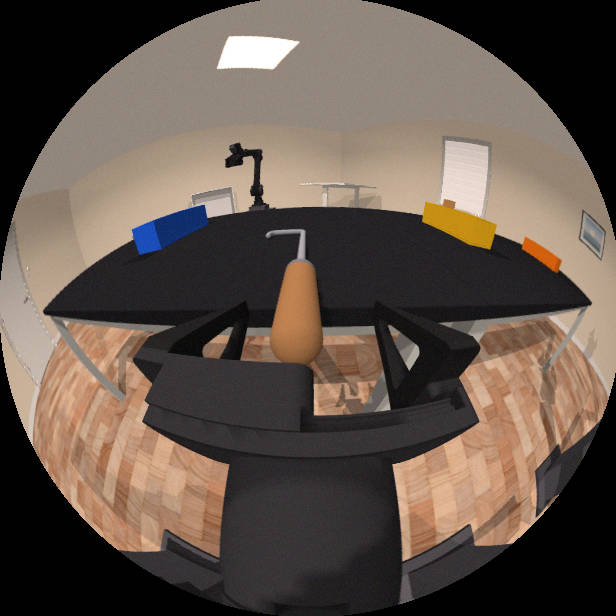

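>>> {"api": "execute_actions", "payload": {
  "actions": [
    {"arm1":{"joints":{"gripper_m":0}}}
  ],
  "cameras": []
}}

>>> {"api": "execute_actions", "payload": {
  "actions": [
    {"arm1":{"joints":{"joint2_rad":2.46,"joint4_rad":0.63,"joint6_rad":-1.57}}}
  ],
  "cameras": []
}}

>>> {"api": "execute_actions", "payload": {
  "actions": [
    {"arm1":{"joints":{"joint2_rad":2.0,"joint3_rad":1.66,"joint4_rad":0.56}}}
  ],
  "cameras": []
}}

>>> {"api": "execute_actions", "payload": {
  "actions": [
    {"arm1":{"joints":{"joint1_rad":0.165,"joint5_rad":0}}}
  ],
  "cameras": []
}}

>>> {"api": "execute_actions", "payload": {
  "actions": [
    {"arm1":{"joints":{"joint2_rad":2.13}}}
  ],
  "cameras": ["arm1_cam_wrist","arm4_cam_wrist"]
}}

Scene clock: 128.47 s.
Joint torques (N m, as the arm reports them, + toward a larger angle): arm1=[ -0.53 -24.92  10.86   2.47   0.12   0.21] | arm2=[-1.65 -4.46  8.88  1.62 -0.46 -0.11] | arm3=[ 0.8  -4.53 10.44  1.39 -0.37  0.01] | arm4=[ 0.76 -8.53  9.    0.9   0.15 -0.2 ]
Motor temperatures (°C, as the motors report them): arm1=[21 40 39 22 21 21] | arm2=[23 31 34 21 22 21] | arm3=[20 27 35 21 24 23] | arm4=[21 25 41 21 23 23]
arm1.joint_positions: joint1_rad=-0.536 joint2_rad=+2.578 joint3_rad=+1.857 joint4_rad=+0.703 joint5_rad=-0.656 joint6_rad=-0.008 gripper_m=+0.031
arm1.joint_status: gripper_m off_target (ended at +0.031, target +0.000)
arm1.hand: x=-0.2513 y=+0.1621 z=+0.7830 quat_wxyz=(-0.495, +0.500, -0.510, -0.495) (m; scene frame)
arm2.joint_positions: joint1_rad=-0.391 joint2_rad=+0.997 joint3_rad=+1.005 joint4_rad=+0.590 joint5_rad=+0.692 joint6_rad=+0.004 gripper_m=+0.093
arm2.joint_status: not commanded
arm2.hand: x=+0.4434 y=-0.2130 z=+1.3962 quat_wxyz=(-0.754, +0.031, -0.528, -0.390) (m; scene frame)
arm3.joint_positions: joint1_rad=-0.500 joint2_rad=+0.988 joint3_rad=+1.008 joint4_rad=+0.619 joint5_rad=+0.703 joint6_rad=-0.007 gripper_m=+0.093
arm3.joint_status: not commanded
arm3.hand: x=+1.5122 y=-0.3085 z=+1.3956 quat_wxyz=(-0.809, -0.063, -0.515, -0.278) (m; scene frame)
arm4.joint_positions: joint1_rad=+0.049 joint2_rad=+1.193 joint3_rad=+1.014 joint4_rad=-0.286 joint5_rad=-0.002 joint6_rad=+0.012 gripper_m=+0.060
arm4.joint_status: not commanded
arm4.hand: x=-0.7379 y=+1.2482 z=+1.0741 quat_wxyz=(-0.375, -0.608, -0.594, +0.371) (m; scene frame)
pictures: none
No camera images: the call's "cameras" was empty. Leave "cameras" out to get every camera's image.

Scene clock: 130.63 s.
Joint torques (N m, as the arm reports them, + toward a larger angle): arm1=[ -0.54 -25.28  11.39   2.55   0.24   0.04] | arm2=[-1.64 -4.6   8.88  1.65 -0.44 -0.09] | arm3=[ 0.98 -4.49 10.41  1.34 -0.38  0.02] | arm4=[ 0.78 -8.51  9.01  0.89  0.15 -0.2 ]
Motor temperatures (°C, as the motors report them): arm1=[21 40 39 22 21 21] | arm2=[23 31 34 21 22 21] | arm3=[20 27 35 21 24 23] | arm4=[21 25 41 21 23 23]
arm1.joint_positions: joint1_rad=-0.536 joint2_rad=+2.484 joint3_rad=+1.857 joint4_rad=+0.630 joint5_rad=-0.659 joint6_rad=-1.552 gripper_m=+0.031
arm1.joint_status: all done
arm1.hand: x=-0.2469 y=+0.1682 z=+0.8479 quat_wxyz=(-0.706, +0.708, -0.011, -0.006) (m; scene frame)
arm2.joint_positions: joint1_rad=-0.391 joint2_rad=+0.997 joint3_rad=+1.005 joint4_rad=+0.590 joint5_rad=+0.692 joint6_rad=+0.004 gripper_m=+0.093
arm2.joint_status: not commanded
arm2.hand: x=+0.4434 y=-0.2130 z=+1.3962 quat_wxyz=(-0.754, +0.031, -0.528, -0.390) (m; scene frame)
arm3.joint_positions: joint1_rad=-0.500 joint2_rad=+0.988 joint3_rad=+1.008 joint4_rad=+0.619 joint5_rad=+0.703 joint6_rad=-0.007 gripper_m=+0.093
arm3.joint_status: not commanded
arm3.hand: x=+1.5122 y=-0.3085 z=+1.3956 quat_wxyz=(-0.809, -0.063, -0.515, -0.278) (m; scene frame)
arm4.joint_positions: joint1_rad=+0.049 joint2_rad=+1.193 joint3_rad=+1.014 joint4_rad=-0.286 joint5_rad=-0.002 joint6_rad=+0.012 gripper_m=+0.060
arm4.joint_status: not commanded
arm4.hand: x=-0.7379 y=+1.2482 z=+1.0741 quat_wxyz=(-0.375, -0.608, -0.594, +0.371) (m; scene frame)
pictures: none
No camera images: the call's "cameras" was empty. Leave "cameras" out to get every camera's image.

Scene clock: 132.17 s.
Joint torques (N m, as the arm reports them, + toward a larger angle): arm1=[ -0.47 -20.74  13.91   3.63   0.23   0.07] | arm2=[-1.27 -4.55  8.95  1.7  -0.46 -0.13] | arm3=[ 0.78 -4.96 10.37  1.35 -0.39  0.01] | arm4=[ 0.8  -8.5   9.01  0.88  0.15 -0.2 ]
Motor temperatures (°C, as the motors report them): arm1=[21 40 39 22 21 21] | arm2=[23 31 34 21 22 21] | arm3=[20 27 35 21 24 23] | arm4=[21 25 41 21 23 23]
arm1.joint_positions: joint1_rad=-0.536 joint2_rad=+2.011 joint3_rad=+1.628 joint4_rad=+0.534 joint5_rad=-0.656 joint6_rad=-1.557 gripper_m=+0.031
arm1.joint_status: all done
arm1.hand: x=-0.2916 y=+0.1100 z=+1.0973 quat_wxyz=(-0.746, +0.665, +0.023, +0.029) (m; scene frame)
arm2.joint_positions: joint1_rad=-0.391 joint2_rad=+0.997 joint3_rad=+1.005 joint4_rad=+0.590 joint5_rad=+0.692 joint6_rad=+0.004 gripper_m=+0.093
arm2.joint_status: not commanded
arm2.hand: x=+0.4434 y=-0.2130 z=+1.3962 quat_wxyz=(-0.754, +0.031, -0.528, -0.390) (m; scene frame)
arm3.joint_positions: joint1_rad=-0.500 joint2_rad=+0.988 joint3_rad=+1.008 joint4_rad=+0.619 joint5_rad=+0.703 joint6_rad=-0.007 gripper_m=+0.093
arm3.joint_status: not commanded
arm3.hand: x=+1.5122 y=-0.3085 z=+1.3956 quat_wxyz=(-0.809, -0.063, -0.515, -0.278) (m; scene frame)
arm4.joint_positions: joint1_rad=+0.049 joint2_rad=+1.193 joint3_rad=+1.014 joint4_rad=-0.286 joint5_rad=-0.002 joint6_rad=+0.012 gripper_m=+0.060
arm4.joint_status: not commanded
arm4.hand: x=-0.7379 y=+1.2482 z=+1.0741 quat_wxyz=(-0.375, -0.608, -0.594, +0.371) (m; scene frame)
pictures: none
No camera images: the call's "cameras" was empty. Leave "cameras" out to get every camera's image.

Scene clock: 134.60 s.
Joint torques (N m, as the arm reports them, + toward a larger angle): arm1=[ -0.73 -21.54  14.     3.8    0.13   0.08] | arm2=[-1.55 -4.24  8.89  1.64 -0.44 -0.12] | arm3=[ 0.54 -4.9  10.34  1.37 -0.4   0.01] | arm4=[ 0.77 -8.55  9.    0.9   0.15 -0.21]
Motor temperatures (°C, as the motors report them): arm1=[21 40 39 22 21 21] | arm2=[23 30 34 21 22 21] | arm3=[20 27 35 21 24 23] | arm4=[21 25 41 21 23 23]
arm1.joint_positions: joint1_rad=+0.171 joint2_rad=+2.018 joint3_rad=+1.628 joint4_rad=+0.534 joint5_rad=-0.001 joint6_rad=-1.557 gripper_m=+0.031
arm1.joint_status: all done
arm1.hand: x=-0.7419 y=+0.2540 z=+1.0986 quat_wxyz=(-0.754, +0.657, +0.007, -0.023) (m; scene frame)
arm2.joint_positions: joint1_rad=-0.391 joint2_rad=+0.997 joint3_rad=+1.005 joint4_rad=+0.590 joint5_rad=+0.692 joint6_rad=+0.004 gripper_m=+0.093
arm2.joint_status: not commanded
arm2.hand: x=+0.4434 y=-0.2130 z=+1.3962 quat_wxyz=(-0.754, +0.031, -0.528, -0.390) (m; scene frame)
arm3.joint_positions: joint1_rad=-0.500 joint2_rad=+0.988 joint3_rad=+1.008 joint4_rad=+0.619 joint5_rad=+0.703 joint6_rad=-0.007 gripper_m=+0.093
arm3.joint_status: not commanded
arm3.hand: x=+1.5122 y=-0.3085 z=+1.3956 quat_wxyz=(-0.809, -0.063, -0.515, -0.278) (m; scene frame)
arm4.joint_positions: joint1_rad=+0.049 joint2_rad=+1.193 joint3_rad=+1.014 joint4_rad=-0.286 joint5_rad=-0.002 joint6_rad=+0.012 gripper_m=+0.060
arm4.joint_status: not commanded
arm4.hand: x=-0.7379 y=+1.2482 z=+1.0741 quat_wxyz=(-0.375, -0.608, -0.594, +0.371) (m; scene frame)
pictures: none
No camera images: the call's "cameras" was empty. Leave "cameras" out to get every camera's image.

Scene clock: 135.97 s.
Joint torques (N m, as the arm reports them, + toward a larger angle): arm1=[ -0.88 -25.02  13.81   4.21   0.1    0.08] | arm2=[-1.75 -4.35  8.9   1.65 -0.44 -0.09] | arm3=[ 0.68 -4.69 10.45  1.34 -0.39 -0.01] | arm4=[ 0.8  -8.49  9.    0.9   0.15 -0.2 ]
Motor temperatures (°C, as the motors report them): arm1=[21 40 39 22 21 21] | arm2=[23 30 34 21 22 21] | arm3=[20 27 35 21 24 23] | arm4=[21 25 41 21 23 23]
arm1.joint_positions: joint1_rad=+0.171 joint2_rad=+2.181 joint3_rad=+1.623 joint4_rad=+0.525 joint5_rad=-0.001 joint6_rad=-1.558 gripper_m=+0.031
arm1.joint_status: all done
arm1.hand: x=-0.7437 y=+0.2739 z=+0.9578 quat_wxyz=(-0.693, +0.721, +0.008, -0.021) (m; scene frame)
arm2.joint_positions: joint1_rad=-0.391 joint2_rad=+0.997 joint3_rad=+1.005 joint4_rad=+0.590 joint5_rad=+0.692 joint6_rad=+0.004 gripper_m=+0.093
arm2.joint_status: not commanded
arm2.hand: x=+0.4434 y=-0.2130 z=+1.3962 quat_wxyz=(-0.754, +0.031, -0.528, -0.390) (m; scene frame)
arm3.joint_positions: joint1_rad=-0.500 joint2_rad=+0.988 joint3_rad=+1.008 joint4_rad=+0.619 joint5_rad=+0.703 joint6_rad=-0.007 gripper_m=+0.093
arm3.joint_status: not commanded
arm3.hand: x=+1.5122 y=-0.3085 z=+1.3956 quat_wxyz=(-0.809, -0.063, -0.515, -0.278) (m; scene frame)
arm4.joint_positions: joint1_rad=+0.049 joint2_rad=+1.193 joint3_rad=+1.014 joint4_rad=-0.286 joint5_rad=-0.002 joint6_rad=+0.012 gripper_m=+0.060
arm4.joint_status: not commanded
arm4.hand: x=-0.7379 y=+1.2482 z=+1.0741 quat_wxyz=(-0.375, -0.608, -0.594, +0.371) (m; scene frame)
pictures: arm1_cam_wrist, arm4_cam_wrist
Images, in order (width x height): arm1_cam_wrist 616x616, arm4_cam_wrist 616x616.

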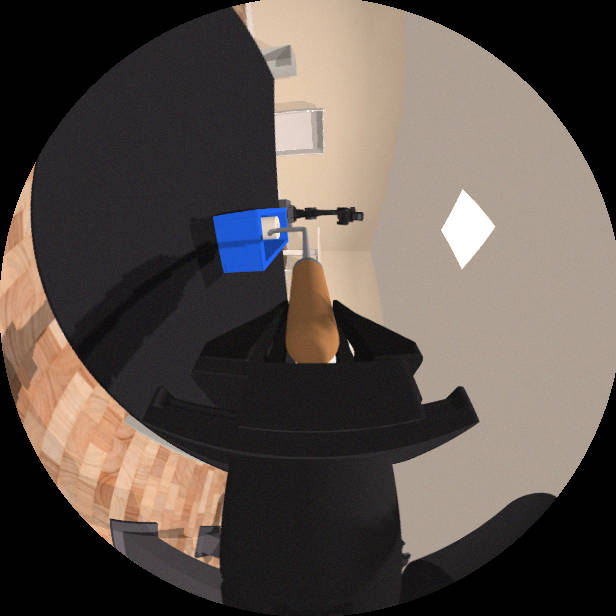

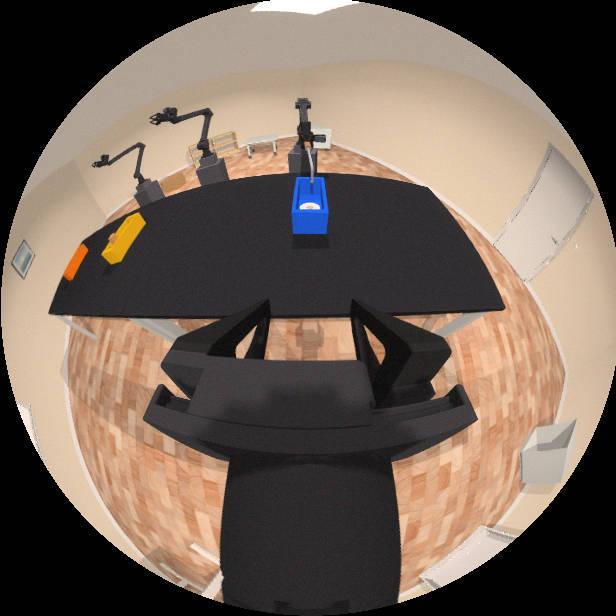

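Centred. Lower and pull.

>>> {"api": "execute_actions", "payload": {
  "actions": [
    {"arm1":{"joints":{"joint3_rad":1.57,"joint4_rad":0.45}}}
  ],
  "cameras": []
}}

>>> {"api": "execute_actions", "payload": {
  "actions": [
    {"arm1":{"joints":{"joint2_rad":2.05,"joint3_rad":1.41,"joint4_rad":0.52}}}
  ],
  "cameras": []
}}

>>> {"api": "execute_actions", "payload": {
  "actions": [
    {"arm1":{"joints":{"joint2_rad":1.965,"joint3_rad":1.26,"joint4_rad":0.585}}}
  ],
  "cameras": []
}}

>>> {"api": "execute_actions", "payload": {
  "actions": [
    {"arm1":{"joints":{"joint2_rad":1.88,"joint3_rad":1.11,"joint4_rad":0.65}}}
  ],
  "cameras": []
}}

>>> {"api": "execute_actions", "payload": {
  "actions": [
    {"arm1":{"joints":{"joint2_rad":1.79,"joint3_rad":0.96,"joint4_rad":0.705}}}
  ],
  "cameras": []
}}

>>> {"api": "execute_actions", "payload": {
  "actions": [
    {"arm1":{"joints":{"joint2_rad":1.695,"joint3_rad":0.81,"joint4_rad":0.755}}}
  ],
  "cameras": []
}}

>>> {"api": "execute_actions", "payload": {
  "actions": [
    {"arm1":{"joints":{"joint2_rad":1.6,"joint3_rad":0.68,"joint4_rad":0.79}}}
  ],
  "cameras": ["arm1_cam_wrist","room_b"]
}}

>>> {"api": "zoom_image", "payload": {
  "camera": "room_b",
  "region": [200,200,360,320]
}}

Scene clock: 147.13 s.
Joint torques (N m, as the arm reports them, + toward a larger angle): arm1=[ -1.44 -23.81  11.36   2.92   0.08   0.1 ] | arm2=[-1.37 -4.11  8.91  1.62 -0.45 -0.12] | arm3=[ 0.93 -4.56 10.49  1.38 -0.37 -0.02] | arm4=[ 0.8  -8.52  8.99  0.9   0.15 -0.21]
Motor temperatures (°C, as the motors report them): arm1=[21 41 41 22 21 21] | arm2=[23 29 33 21 22 21] | arm3=[20 27 35 21 24 23] | arm4=[21 25 41 21 23 23]
arm1.joint_positions: joint1_rad=+0.171 joint2_rad=+2.169 joint3_rad=+1.555 joint4_rad=+0.447 joint5_rad=+0.000 joint6_rad=-1.560 gripper_m=+0.031
arm1.joint_status: all done
arm1.hand: x=-0.7432 y=+0.2551 z=+0.9106 quat_wxyz=(-0.643, +0.765, +0.009, -0.019) (m; scene frame)
arm2.joint_positions: joint1_rad=-0.391 joint2_rad=+0.997 joint3_rad=+1.005 joint4_rad=+0.590 joint5_rad=+0.692 joint6_rad=+0.004 gripper_m=+0.093
arm2.joint_status: not commanded
arm2.hand: x=+0.4434 y=-0.2130 z=+1.3962 quat_wxyz=(-0.754, +0.031, -0.528, -0.390) (m; scene frame)
arm3.joint_positions: joint1_rad=-0.500 joint2_rad=+0.988 joint3_rad=+1.008 joint4_rad=+0.619 joint5_rad=+0.703 joint6_rad=-0.007 gripper_m=+0.093
arm3.joint_status: not commanded
arm3.hand: x=+1.5122 y=-0.3085 z=+1.3956 quat_wxyz=(-0.809, -0.063, -0.515, -0.278) (m; scene frame)
arm4.joint_positions: joint1_rad=+0.049 joint2_rad=+1.193 joint3_rad=+1.014 joint4_rad=-0.286 joint5_rad=-0.002 joint6_rad=+0.012 gripper_m=+0.060
arm4.joint_status: not commanded
arm4.hand: x=-0.7379 y=+1.2482 z=+1.0741 quat_wxyz=(-0.375, -0.608, -0.594, +0.371) (m; scene frame)
pictures: none
No camera images: the call's "cameras" was empty. Leave "cameras" out to get every camera's image.

Scene clock: 147.97 s.
Joint torques (N m, as the arm reports them, + toward a larger angle): arm1=[ -0.91 -22.14   9.31   4.08   0.08   0.1 ] | arm2=[-1.43 -4.41  8.89  1.52 -0.44 -0.06] | arm3=[ 0.86 -4.85 10.39  1.41 -0.38  0.01] | arm4=[ 0.8  -8.52  9.01  0.89  0.15 -0.2 ]
Motor temperatures (°C, as the motors report them): arm1=[21 41 40 22 21 21] | arm2=[23 29 33 21 22 21] | arm3=[20 27 35 21 24 23] | arm4=[21 25 41 21 23 23]
arm1.joint_positions: joint1_rad=+0.171 joint2_rad=+2.084 joint3_rad=+1.414 joint4_rad=+0.489 joint5_rad=+0.000 joint6_rad=-1.560 gripper_m=+0.031
arm1.joint_status: all done
arm1.hand: x=-0.7416 y=+0.2174 z=+0.9115 quat_wxyz=(-0.638, +0.770, +0.009, -0.019) (m; scene frame)
arm2.joint_positions: joint1_rad=-0.391 joint2_rad=+0.997 joint3_rad=+1.005 joint4_rad=+0.590 joint5_rad=+0.692 joint6_rad=+0.004 gripper_m=+0.093
arm2.joint_status: not commanded
arm2.hand: x=+0.4434 y=-0.2130 z=+1.3962 quat_wxyz=(-0.754, +0.031, -0.528, -0.390) (m; scene frame)
arm3.joint_positions: joint1_rad=-0.500 joint2_rad=+0.988 joint3_rad=+1.008 joint4_rad=+0.619 joint5_rad=+0.703 joint6_rad=-0.007 gripper_m=+0.093
arm3.joint_status: not commanded
arm3.hand: x=+1.5122 y=-0.3085 z=+1.3956 quat_wxyz=(-0.809, -0.063, -0.515, -0.278) (m; scene frame)
arm4.joint_positions: joint1_rad=+0.049 joint2_rad=+1.193 joint3_rad=+1.014 joint4_rad=-0.286 joint5_rad=-0.002 joint6_rad=+0.012 gripper_m=+0.060
arm4.joint_status: not commanded
arm4.hand: x=-0.7379 y=+1.2482 z=+1.0741 quat_wxyz=(-0.375, -0.608, -0.594, +0.371) (m; scene frame)
pictures: none
No camera images: the call's "cameras" was empty. Leave "cameras" out to get every camera's image.

Scene clock: 148.77 s.
Joint torques (N m, as the arm reports them, + toward a larger angle): arm1=[ -0.9  -20.65   9.05   4.18   0.08   0.1 ] | arm2=[-1.53 -4.19  8.97  1.48 -0.46 -0.1 ] | arm3=[ 0.69 -4.59 10.42  1.36 -0.37 -0.01] | arm4=[ 0.8  -8.52  9.    0.9   0.15 -0.21]
Motor temperatures (°C, as the motors report them): arm1=[21 41 40 22 21 21] | arm2=[23 29 33 21 22 21] | arm3=[20 27 35 21 24 23] | arm4=[21 25 41 21 23 23]
arm1.joint_positions: joint1_rad=+0.171 joint2_rad=+1.998 joint3_rad=+1.262 joint4_rad=+0.551 joint5_rad=+0.000 joint6_rad=-1.560 gripper_m=+0.031
arm1.joint_status: all done
arm1.hand: x=-0.7399 y=+0.1748 z=+0.9119 quat_wxyz=(-0.636, +0.771, +0.009, -0.019) (m; scene frame)
arm2.joint_positions: joint1_rad=-0.391 joint2_rad=+0.997 joint3_rad=+1.005 joint4_rad=+0.590 joint5_rad=+0.692 joint6_rad=+0.004 gripper_m=+0.093
arm2.joint_status: not commanded
arm2.hand: x=+0.4434 y=-0.2130 z=+1.3962 quat_wxyz=(-0.754, +0.031, -0.528, -0.390) (m; scene frame)
arm3.joint_positions: joint1_rad=-0.500 joint2_rad=+0.988 joint3_rad=+1.008 joint4_rad=+0.619 joint5_rad=+0.703 joint6_rad=-0.007 gripper_m=+0.093
arm3.joint_status: not commanded
arm3.hand: x=+1.5122 y=-0.3085 z=+1.3956 quat_wxyz=(-0.809, -0.063, -0.515, -0.278) (m; scene frame)
arm4.joint_positions: joint1_rad=+0.049 joint2_rad=+1.193 joint3_rad=+1.014 joint4_rad=-0.286 joint5_rad=-0.002 joint6_rad=+0.012 gripper_m=+0.060
arm4.joint_status: not commanded
arm4.hand: x=-0.7379 y=+1.2482 z=+1.0741 quat_wxyz=(-0.375, -0.608, -0.594, +0.371) (m; scene frame)
pictures: none
No camera images: the call's "cameras" was empty. Leave "cameras" out to get every camera's image.

Scene clock: 149.57 s.
Joint torques (N m, as the arm reports them, + toward a larger angle): arm1=[ -0.98 -19.     8.71   4.26   0.08   0.1 ] | arm2=[-1.36 -4.2   8.96  1.48 -0.43 -0.14] | arm3=[ 0.88 -4.85 10.41  1.38 -0.41  0.01] | arm4=[ 0.83 -8.52  9.    0.89  0.15 -0.21]
Motor temperatures (°C, as the motors report them): arm1=[21 41 40 22 21 21] | arm2=[23 29 33 21 22 21] | arm3=[20 27 35 21 24 23] | arm4=[21 25 41 21 23 23]
arm1.joint_positions: joint1_rad=+0.171 joint2_rad=+1.912 joint3_rad=+1.111 joint4_rad=+0.615 joint5_rad=+0.000 joint6_rad=-1.560 gripper_m=+0.031
arm1.joint_status: all done
arm1.hand: x=-0.7380 y=+0.1294 z=+0.9118 quat_wxyz=(-0.636, +0.771, +0.009, -0.019) (m; scene frame)
arm2.joint_positions: joint1_rad=-0.391 joint2_rad=+0.997 joint3_rad=+1.005 joint4_rad=+0.590 joint5_rad=+0.692 joint6_rad=+0.004 gripper_m=+0.093
arm2.joint_status: not commanded
arm2.hand: x=+0.4434 y=-0.2130 z=+1.3962 quat_wxyz=(-0.754, +0.031, -0.528, -0.390) (m; scene frame)
arm3.joint_positions: joint1_rad=-0.500 joint2_rad=+0.988 joint3_rad=+1.008 joint4_rad=+0.619 joint5_rad=+0.703 joint6_rad=-0.007 gripper_m=+0.093
arm3.joint_status: not commanded
arm3.hand: x=+1.5122 y=-0.3085 z=+1.3956 quat_wxyz=(-0.809, -0.063, -0.515, -0.278) (m; scene frame)
arm4.joint_positions: joint1_rad=+0.049 joint2_rad=+1.193 joint3_rad=+1.014 joint4_rad=-0.286 joint5_rad=-0.002 joint6_rad=+0.012 gripper_m=+0.060
arm4.joint_status: not commanded
arm4.hand: x=-0.7379 y=+1.2482 z=+1.0741 quat_wxyz=(-0.375, -0.608, -0.594, +0.371) (m; scene frame)
pictures: none
No camera images: the call's "cameras" was empty. Leave "cameras" out to get every camera's image.

Scene clock: 150.37 s.
Joint torques (N m, as the arm reports them, + toward a larger angle): arm1=[ -0.96 -17.07   8.38   4.31   0.08   0.1 ] | arm2=[-1.1  -4.03  9.    1.68 -0.42 -0.12] | arm3=[ 0.54 -4.7  10.36  1.35 -0.4   0.01] | arm4=[ 0.79 -8.52  9.    0.89  0.15 -0.2 ]
Motor temperatures (°C, as the motors report them): arm1=[21 41 40 22 21 21] | arm2=[23 29 33 21 22 21] | arm3=[20 27 35 21 24 23] | arm4=[21 25 41 21 23 23]
arm1.joint_positions: joint1_rad=+0.171 joint2_rad=+1.819 joint3_rad=+0.960 joint4_rad=+0.669 joint5_rad=+0.000 joint6_rad=-1.560 gripper_m=+0.031
arm1.joint_status: all done
arm1.hand: x=-0.7360 y=+0.0811 z=+0.9126 quat_wxyz=(-0.634, +0.773, +0.009, -0.019) (m; scene frame)
arm2.joint_positions: joint1_rad=-0.391 joint2_rad=+0.997 joint3_rad=+1.005 joint4_rad=+0.590 joint5_rad=+0.692 joint6_rad=+0.004 gripper_m=+0.093
arm2.joint_status: not commanded
arm2.hand: x=+0.4434 y=-0.2130 z=+1.3962 quat_wxyz=(-0.754, +0.031, -0.528, -0.390) (m; scene frame)
arm3.joint_positions: joint1_rad=-0.500 joint2_rad=+0.988 joint3_rad=+1.008 joint4_rad=+0.619 joint5_rad=+0.703 joint6_rad=-0.007 gripper_m=+0.093
arm3.joint_status: not commanded
arm3.hand: x=+1.5122 y=-0.3085 z=+1.3956 quat_wxyz=(-0.809, -0.063, -0.515, -0.278) (m; scene frame)
arm4.joint_positions: joint1_rad=+0.049 joint2_rad=+1.193 joint3_rad=+1.014 joint4_rad=-0.286 joint5_rad=-0.002 joint6_rad=+0.012 gripper_m=+0.060
arm4.joint_status: not commanded
arm4.hand: x=-0.7379 y=+1.2482 z=+1.0741 quat_wxyz=(-0.375, -0.608, -0.594, +0.371) (m; scene frame)
pictures: none
No camera images: the call's "cameras" was empty. Leave "cameras" out to get every camera's image.

Scene clock: 151.17 s.
Joint torques (N m, as the arm reports them, + toward a larger angle): arm1=[ -0.99 -15.1    8.08   4.31   0.08   0.1 ] | arm2=[-1.56 -4.1   8.92  1.62 -0.46 -0.13] | arm3=[ 0.66 -4.52 10.41  1.36 -0.35  0.  ] | arm4=[ 0.78 -8.54  9.    0.89  0.15 -0.21]
Motor temperatures (°C, as the motors report them): arm1=[21 41 40 22 21 21] | arm2=[23 29 33 21 22 21] | arm3=[20 27 35 21 24 23] | arm4=[21 25 41 21 23 23]
arm1.joint_positions: joint1_rad=+0.171 joint2_rad=+1.721 joint3_rad=+0.809 joint4_rad=+0.718 joint5_rad=+0.000 joint6_rad=-1.560 gripper_m=+0.031
arm1.joint_status: all done
arm1.hand: x=-0.7340 y=+0.0301 z=+0.9127 quat_wxyz=(-0.633, +0.774, +0.009, -0.019) (m; scene frame)
arm2.joint_positions: joint1_rad=-0.391 joint2_rad=+0.997 joint3_rad=+1.005 joint4_rad=+0.590 joint5_rad=+0.692 joint6_rad=+0.004 gripper_m=+0.093
arm2.joint_status: not commanded
arm2.hand: x=+0.4434 y=-0.2130 z=+1.3962 quat_wxyz=(-0.754, +0.031, -0.528, -0.390) (m; scene frame)
arm3.joint_positions: joint1_rad=-0.500 joint2_rad=+0.988 joint3_rad=+1.008 joint4_rad=+0.619 joint5_rad=+0.703 joint6_rad=-0.007 gripper_m=+0.093
arm3.joint_status: not commanded
arm3.hand: x=+1.5122 y=-0.3085 z=+1.3956 quat_wxyz=(-0.809, -0.063, -0.515, -0.278) (m; scene frame)
arm4.joint_positions: joint1_rad=+0.049 joint2_rad=+1.193 joint3_rad=+1.014 joint4_rad=-0.286 joint5_rad=-0.002 joint6_rad=+0.012 gripper_m=+0.060
arm4.joint_status: not commanded
arm4.hand: x=-0.7379 y=+1.2482 z=+1.0741 quat_wxyz=(-0.375, -0.608, -0.594, +0.371) (m; scene frame)
pictures: none
No camera images: the call's "cameras" was empty. Leave "cameras" out to get every camera's image.

Scene clock: 151.90 s.
Joint torques (N m, as the arm reports them, + toward a larger angle): arm1=[ -0.96 -13.3    8.06   4.42   0.08   0.1 ] | arm2=[-1.65 -4.06  8.93  1.55 -0.44 -0.15] | arm3=[ 0.74 -4.47 10.41  1.43 -0.37  0.01] | arm4=[ 0.79 -8.55  9.    0.9   0.15 -0.2 ]
Motor temperatures (°C, as the motors report them): arm1=[21 41 40 22 21 21] | arm2=[23 29 33 21 22 21] | arm3=[20 27 35 21 24 23] | arm4=[21 25 41 21 23 23]
arm1.joint_positions: joint1_rad=+0.171 joint2_rad=+1.625 joint3_rad=+0.676 joint4_rad=+0.751 joint5_rad=+0.000 joint6_rad=-1.560 gripper_m=+0.031
arm1.joint_status: all done
arm1.hand: x=-0.7320 y=-0.0168 z=+0.9138 quat_wxyz=(-0.631, +0.775, +0.009, -0.019) (m; scene frame)
arm2.joint_positions: joint1_rad=-0.391 joint2_rad=+0.997 joint3_rad=+1.005 joint4_rad=+0.590 joint5_rad=+0.692 joint6_rad=+0.004 gripper_m=+0.093
arm2.joint_status: not commanded
arm2.hand: x=+0.4434 y=-0.2130 z=+1.3962 quat_wxyz=(-0.754, +0.031, -0.528, -0.390) (m; scene frame)
arm3.joint_positions: joint1_rad=-0.500 joint2_rad=+0.988 joint3_rad=+1.008 joint4_rad=+0.619 joint5_rad=+0.703 joint6_rad=-0.007 gripper_m=+0.093
arm3.joint_status: not commanded
arm3.hand: x=+1.5122 y=-0.3085 z=+1.3956 quat_wxyz=(-0.809, -0.063, -0.515, -0.278) (m; scene frame)
arm4.joint_positions: joint1_rad=+0.049 joint2_rad=+1.193 joint3_rad=+1.014 joint4_rad=-0.286 joint5_rad=-0.002 joint6_rad=+0.012 gripper_m=+0.060
arm4.joint_status: not commanded
arm4.hand: x=-0.7379 y=+1.2482 z=+1.0741 quat_wxyz=(-0.375, -0.608, -0.594, +0.371) (m; scene frame)
pictures: arm1_cam_wrist, room_b
Images, in order (width x height): arm1_cam_wrist 616x616, room_b 672x504.

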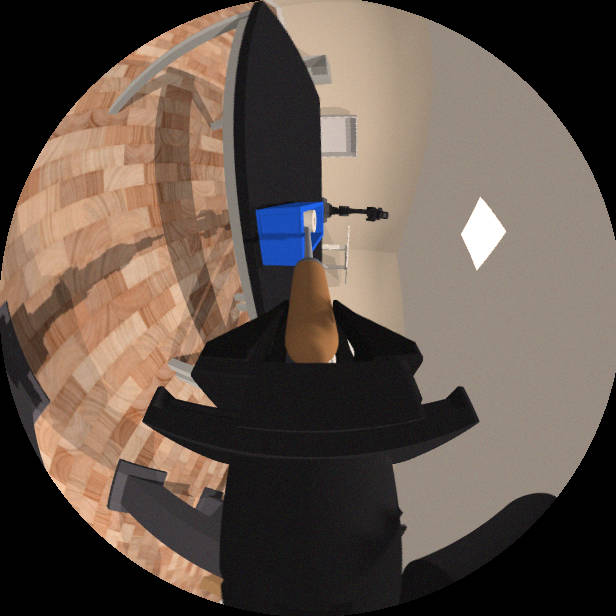

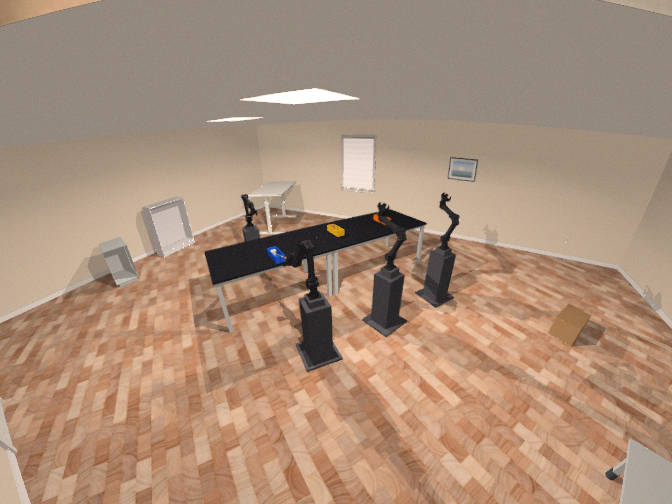

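Region (200, 200, 360, 320) of room_b's 672x504 image, scaled by 3.150, with more detail than that image has; it fills the top 378 rows of this view, and the rest is white.

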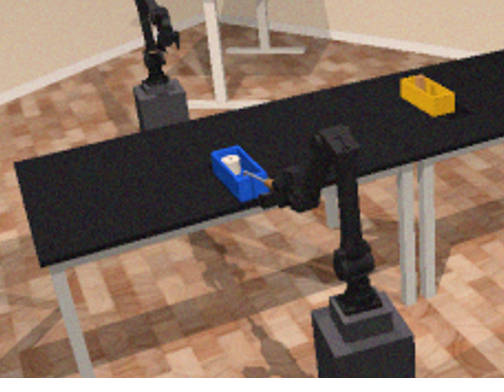

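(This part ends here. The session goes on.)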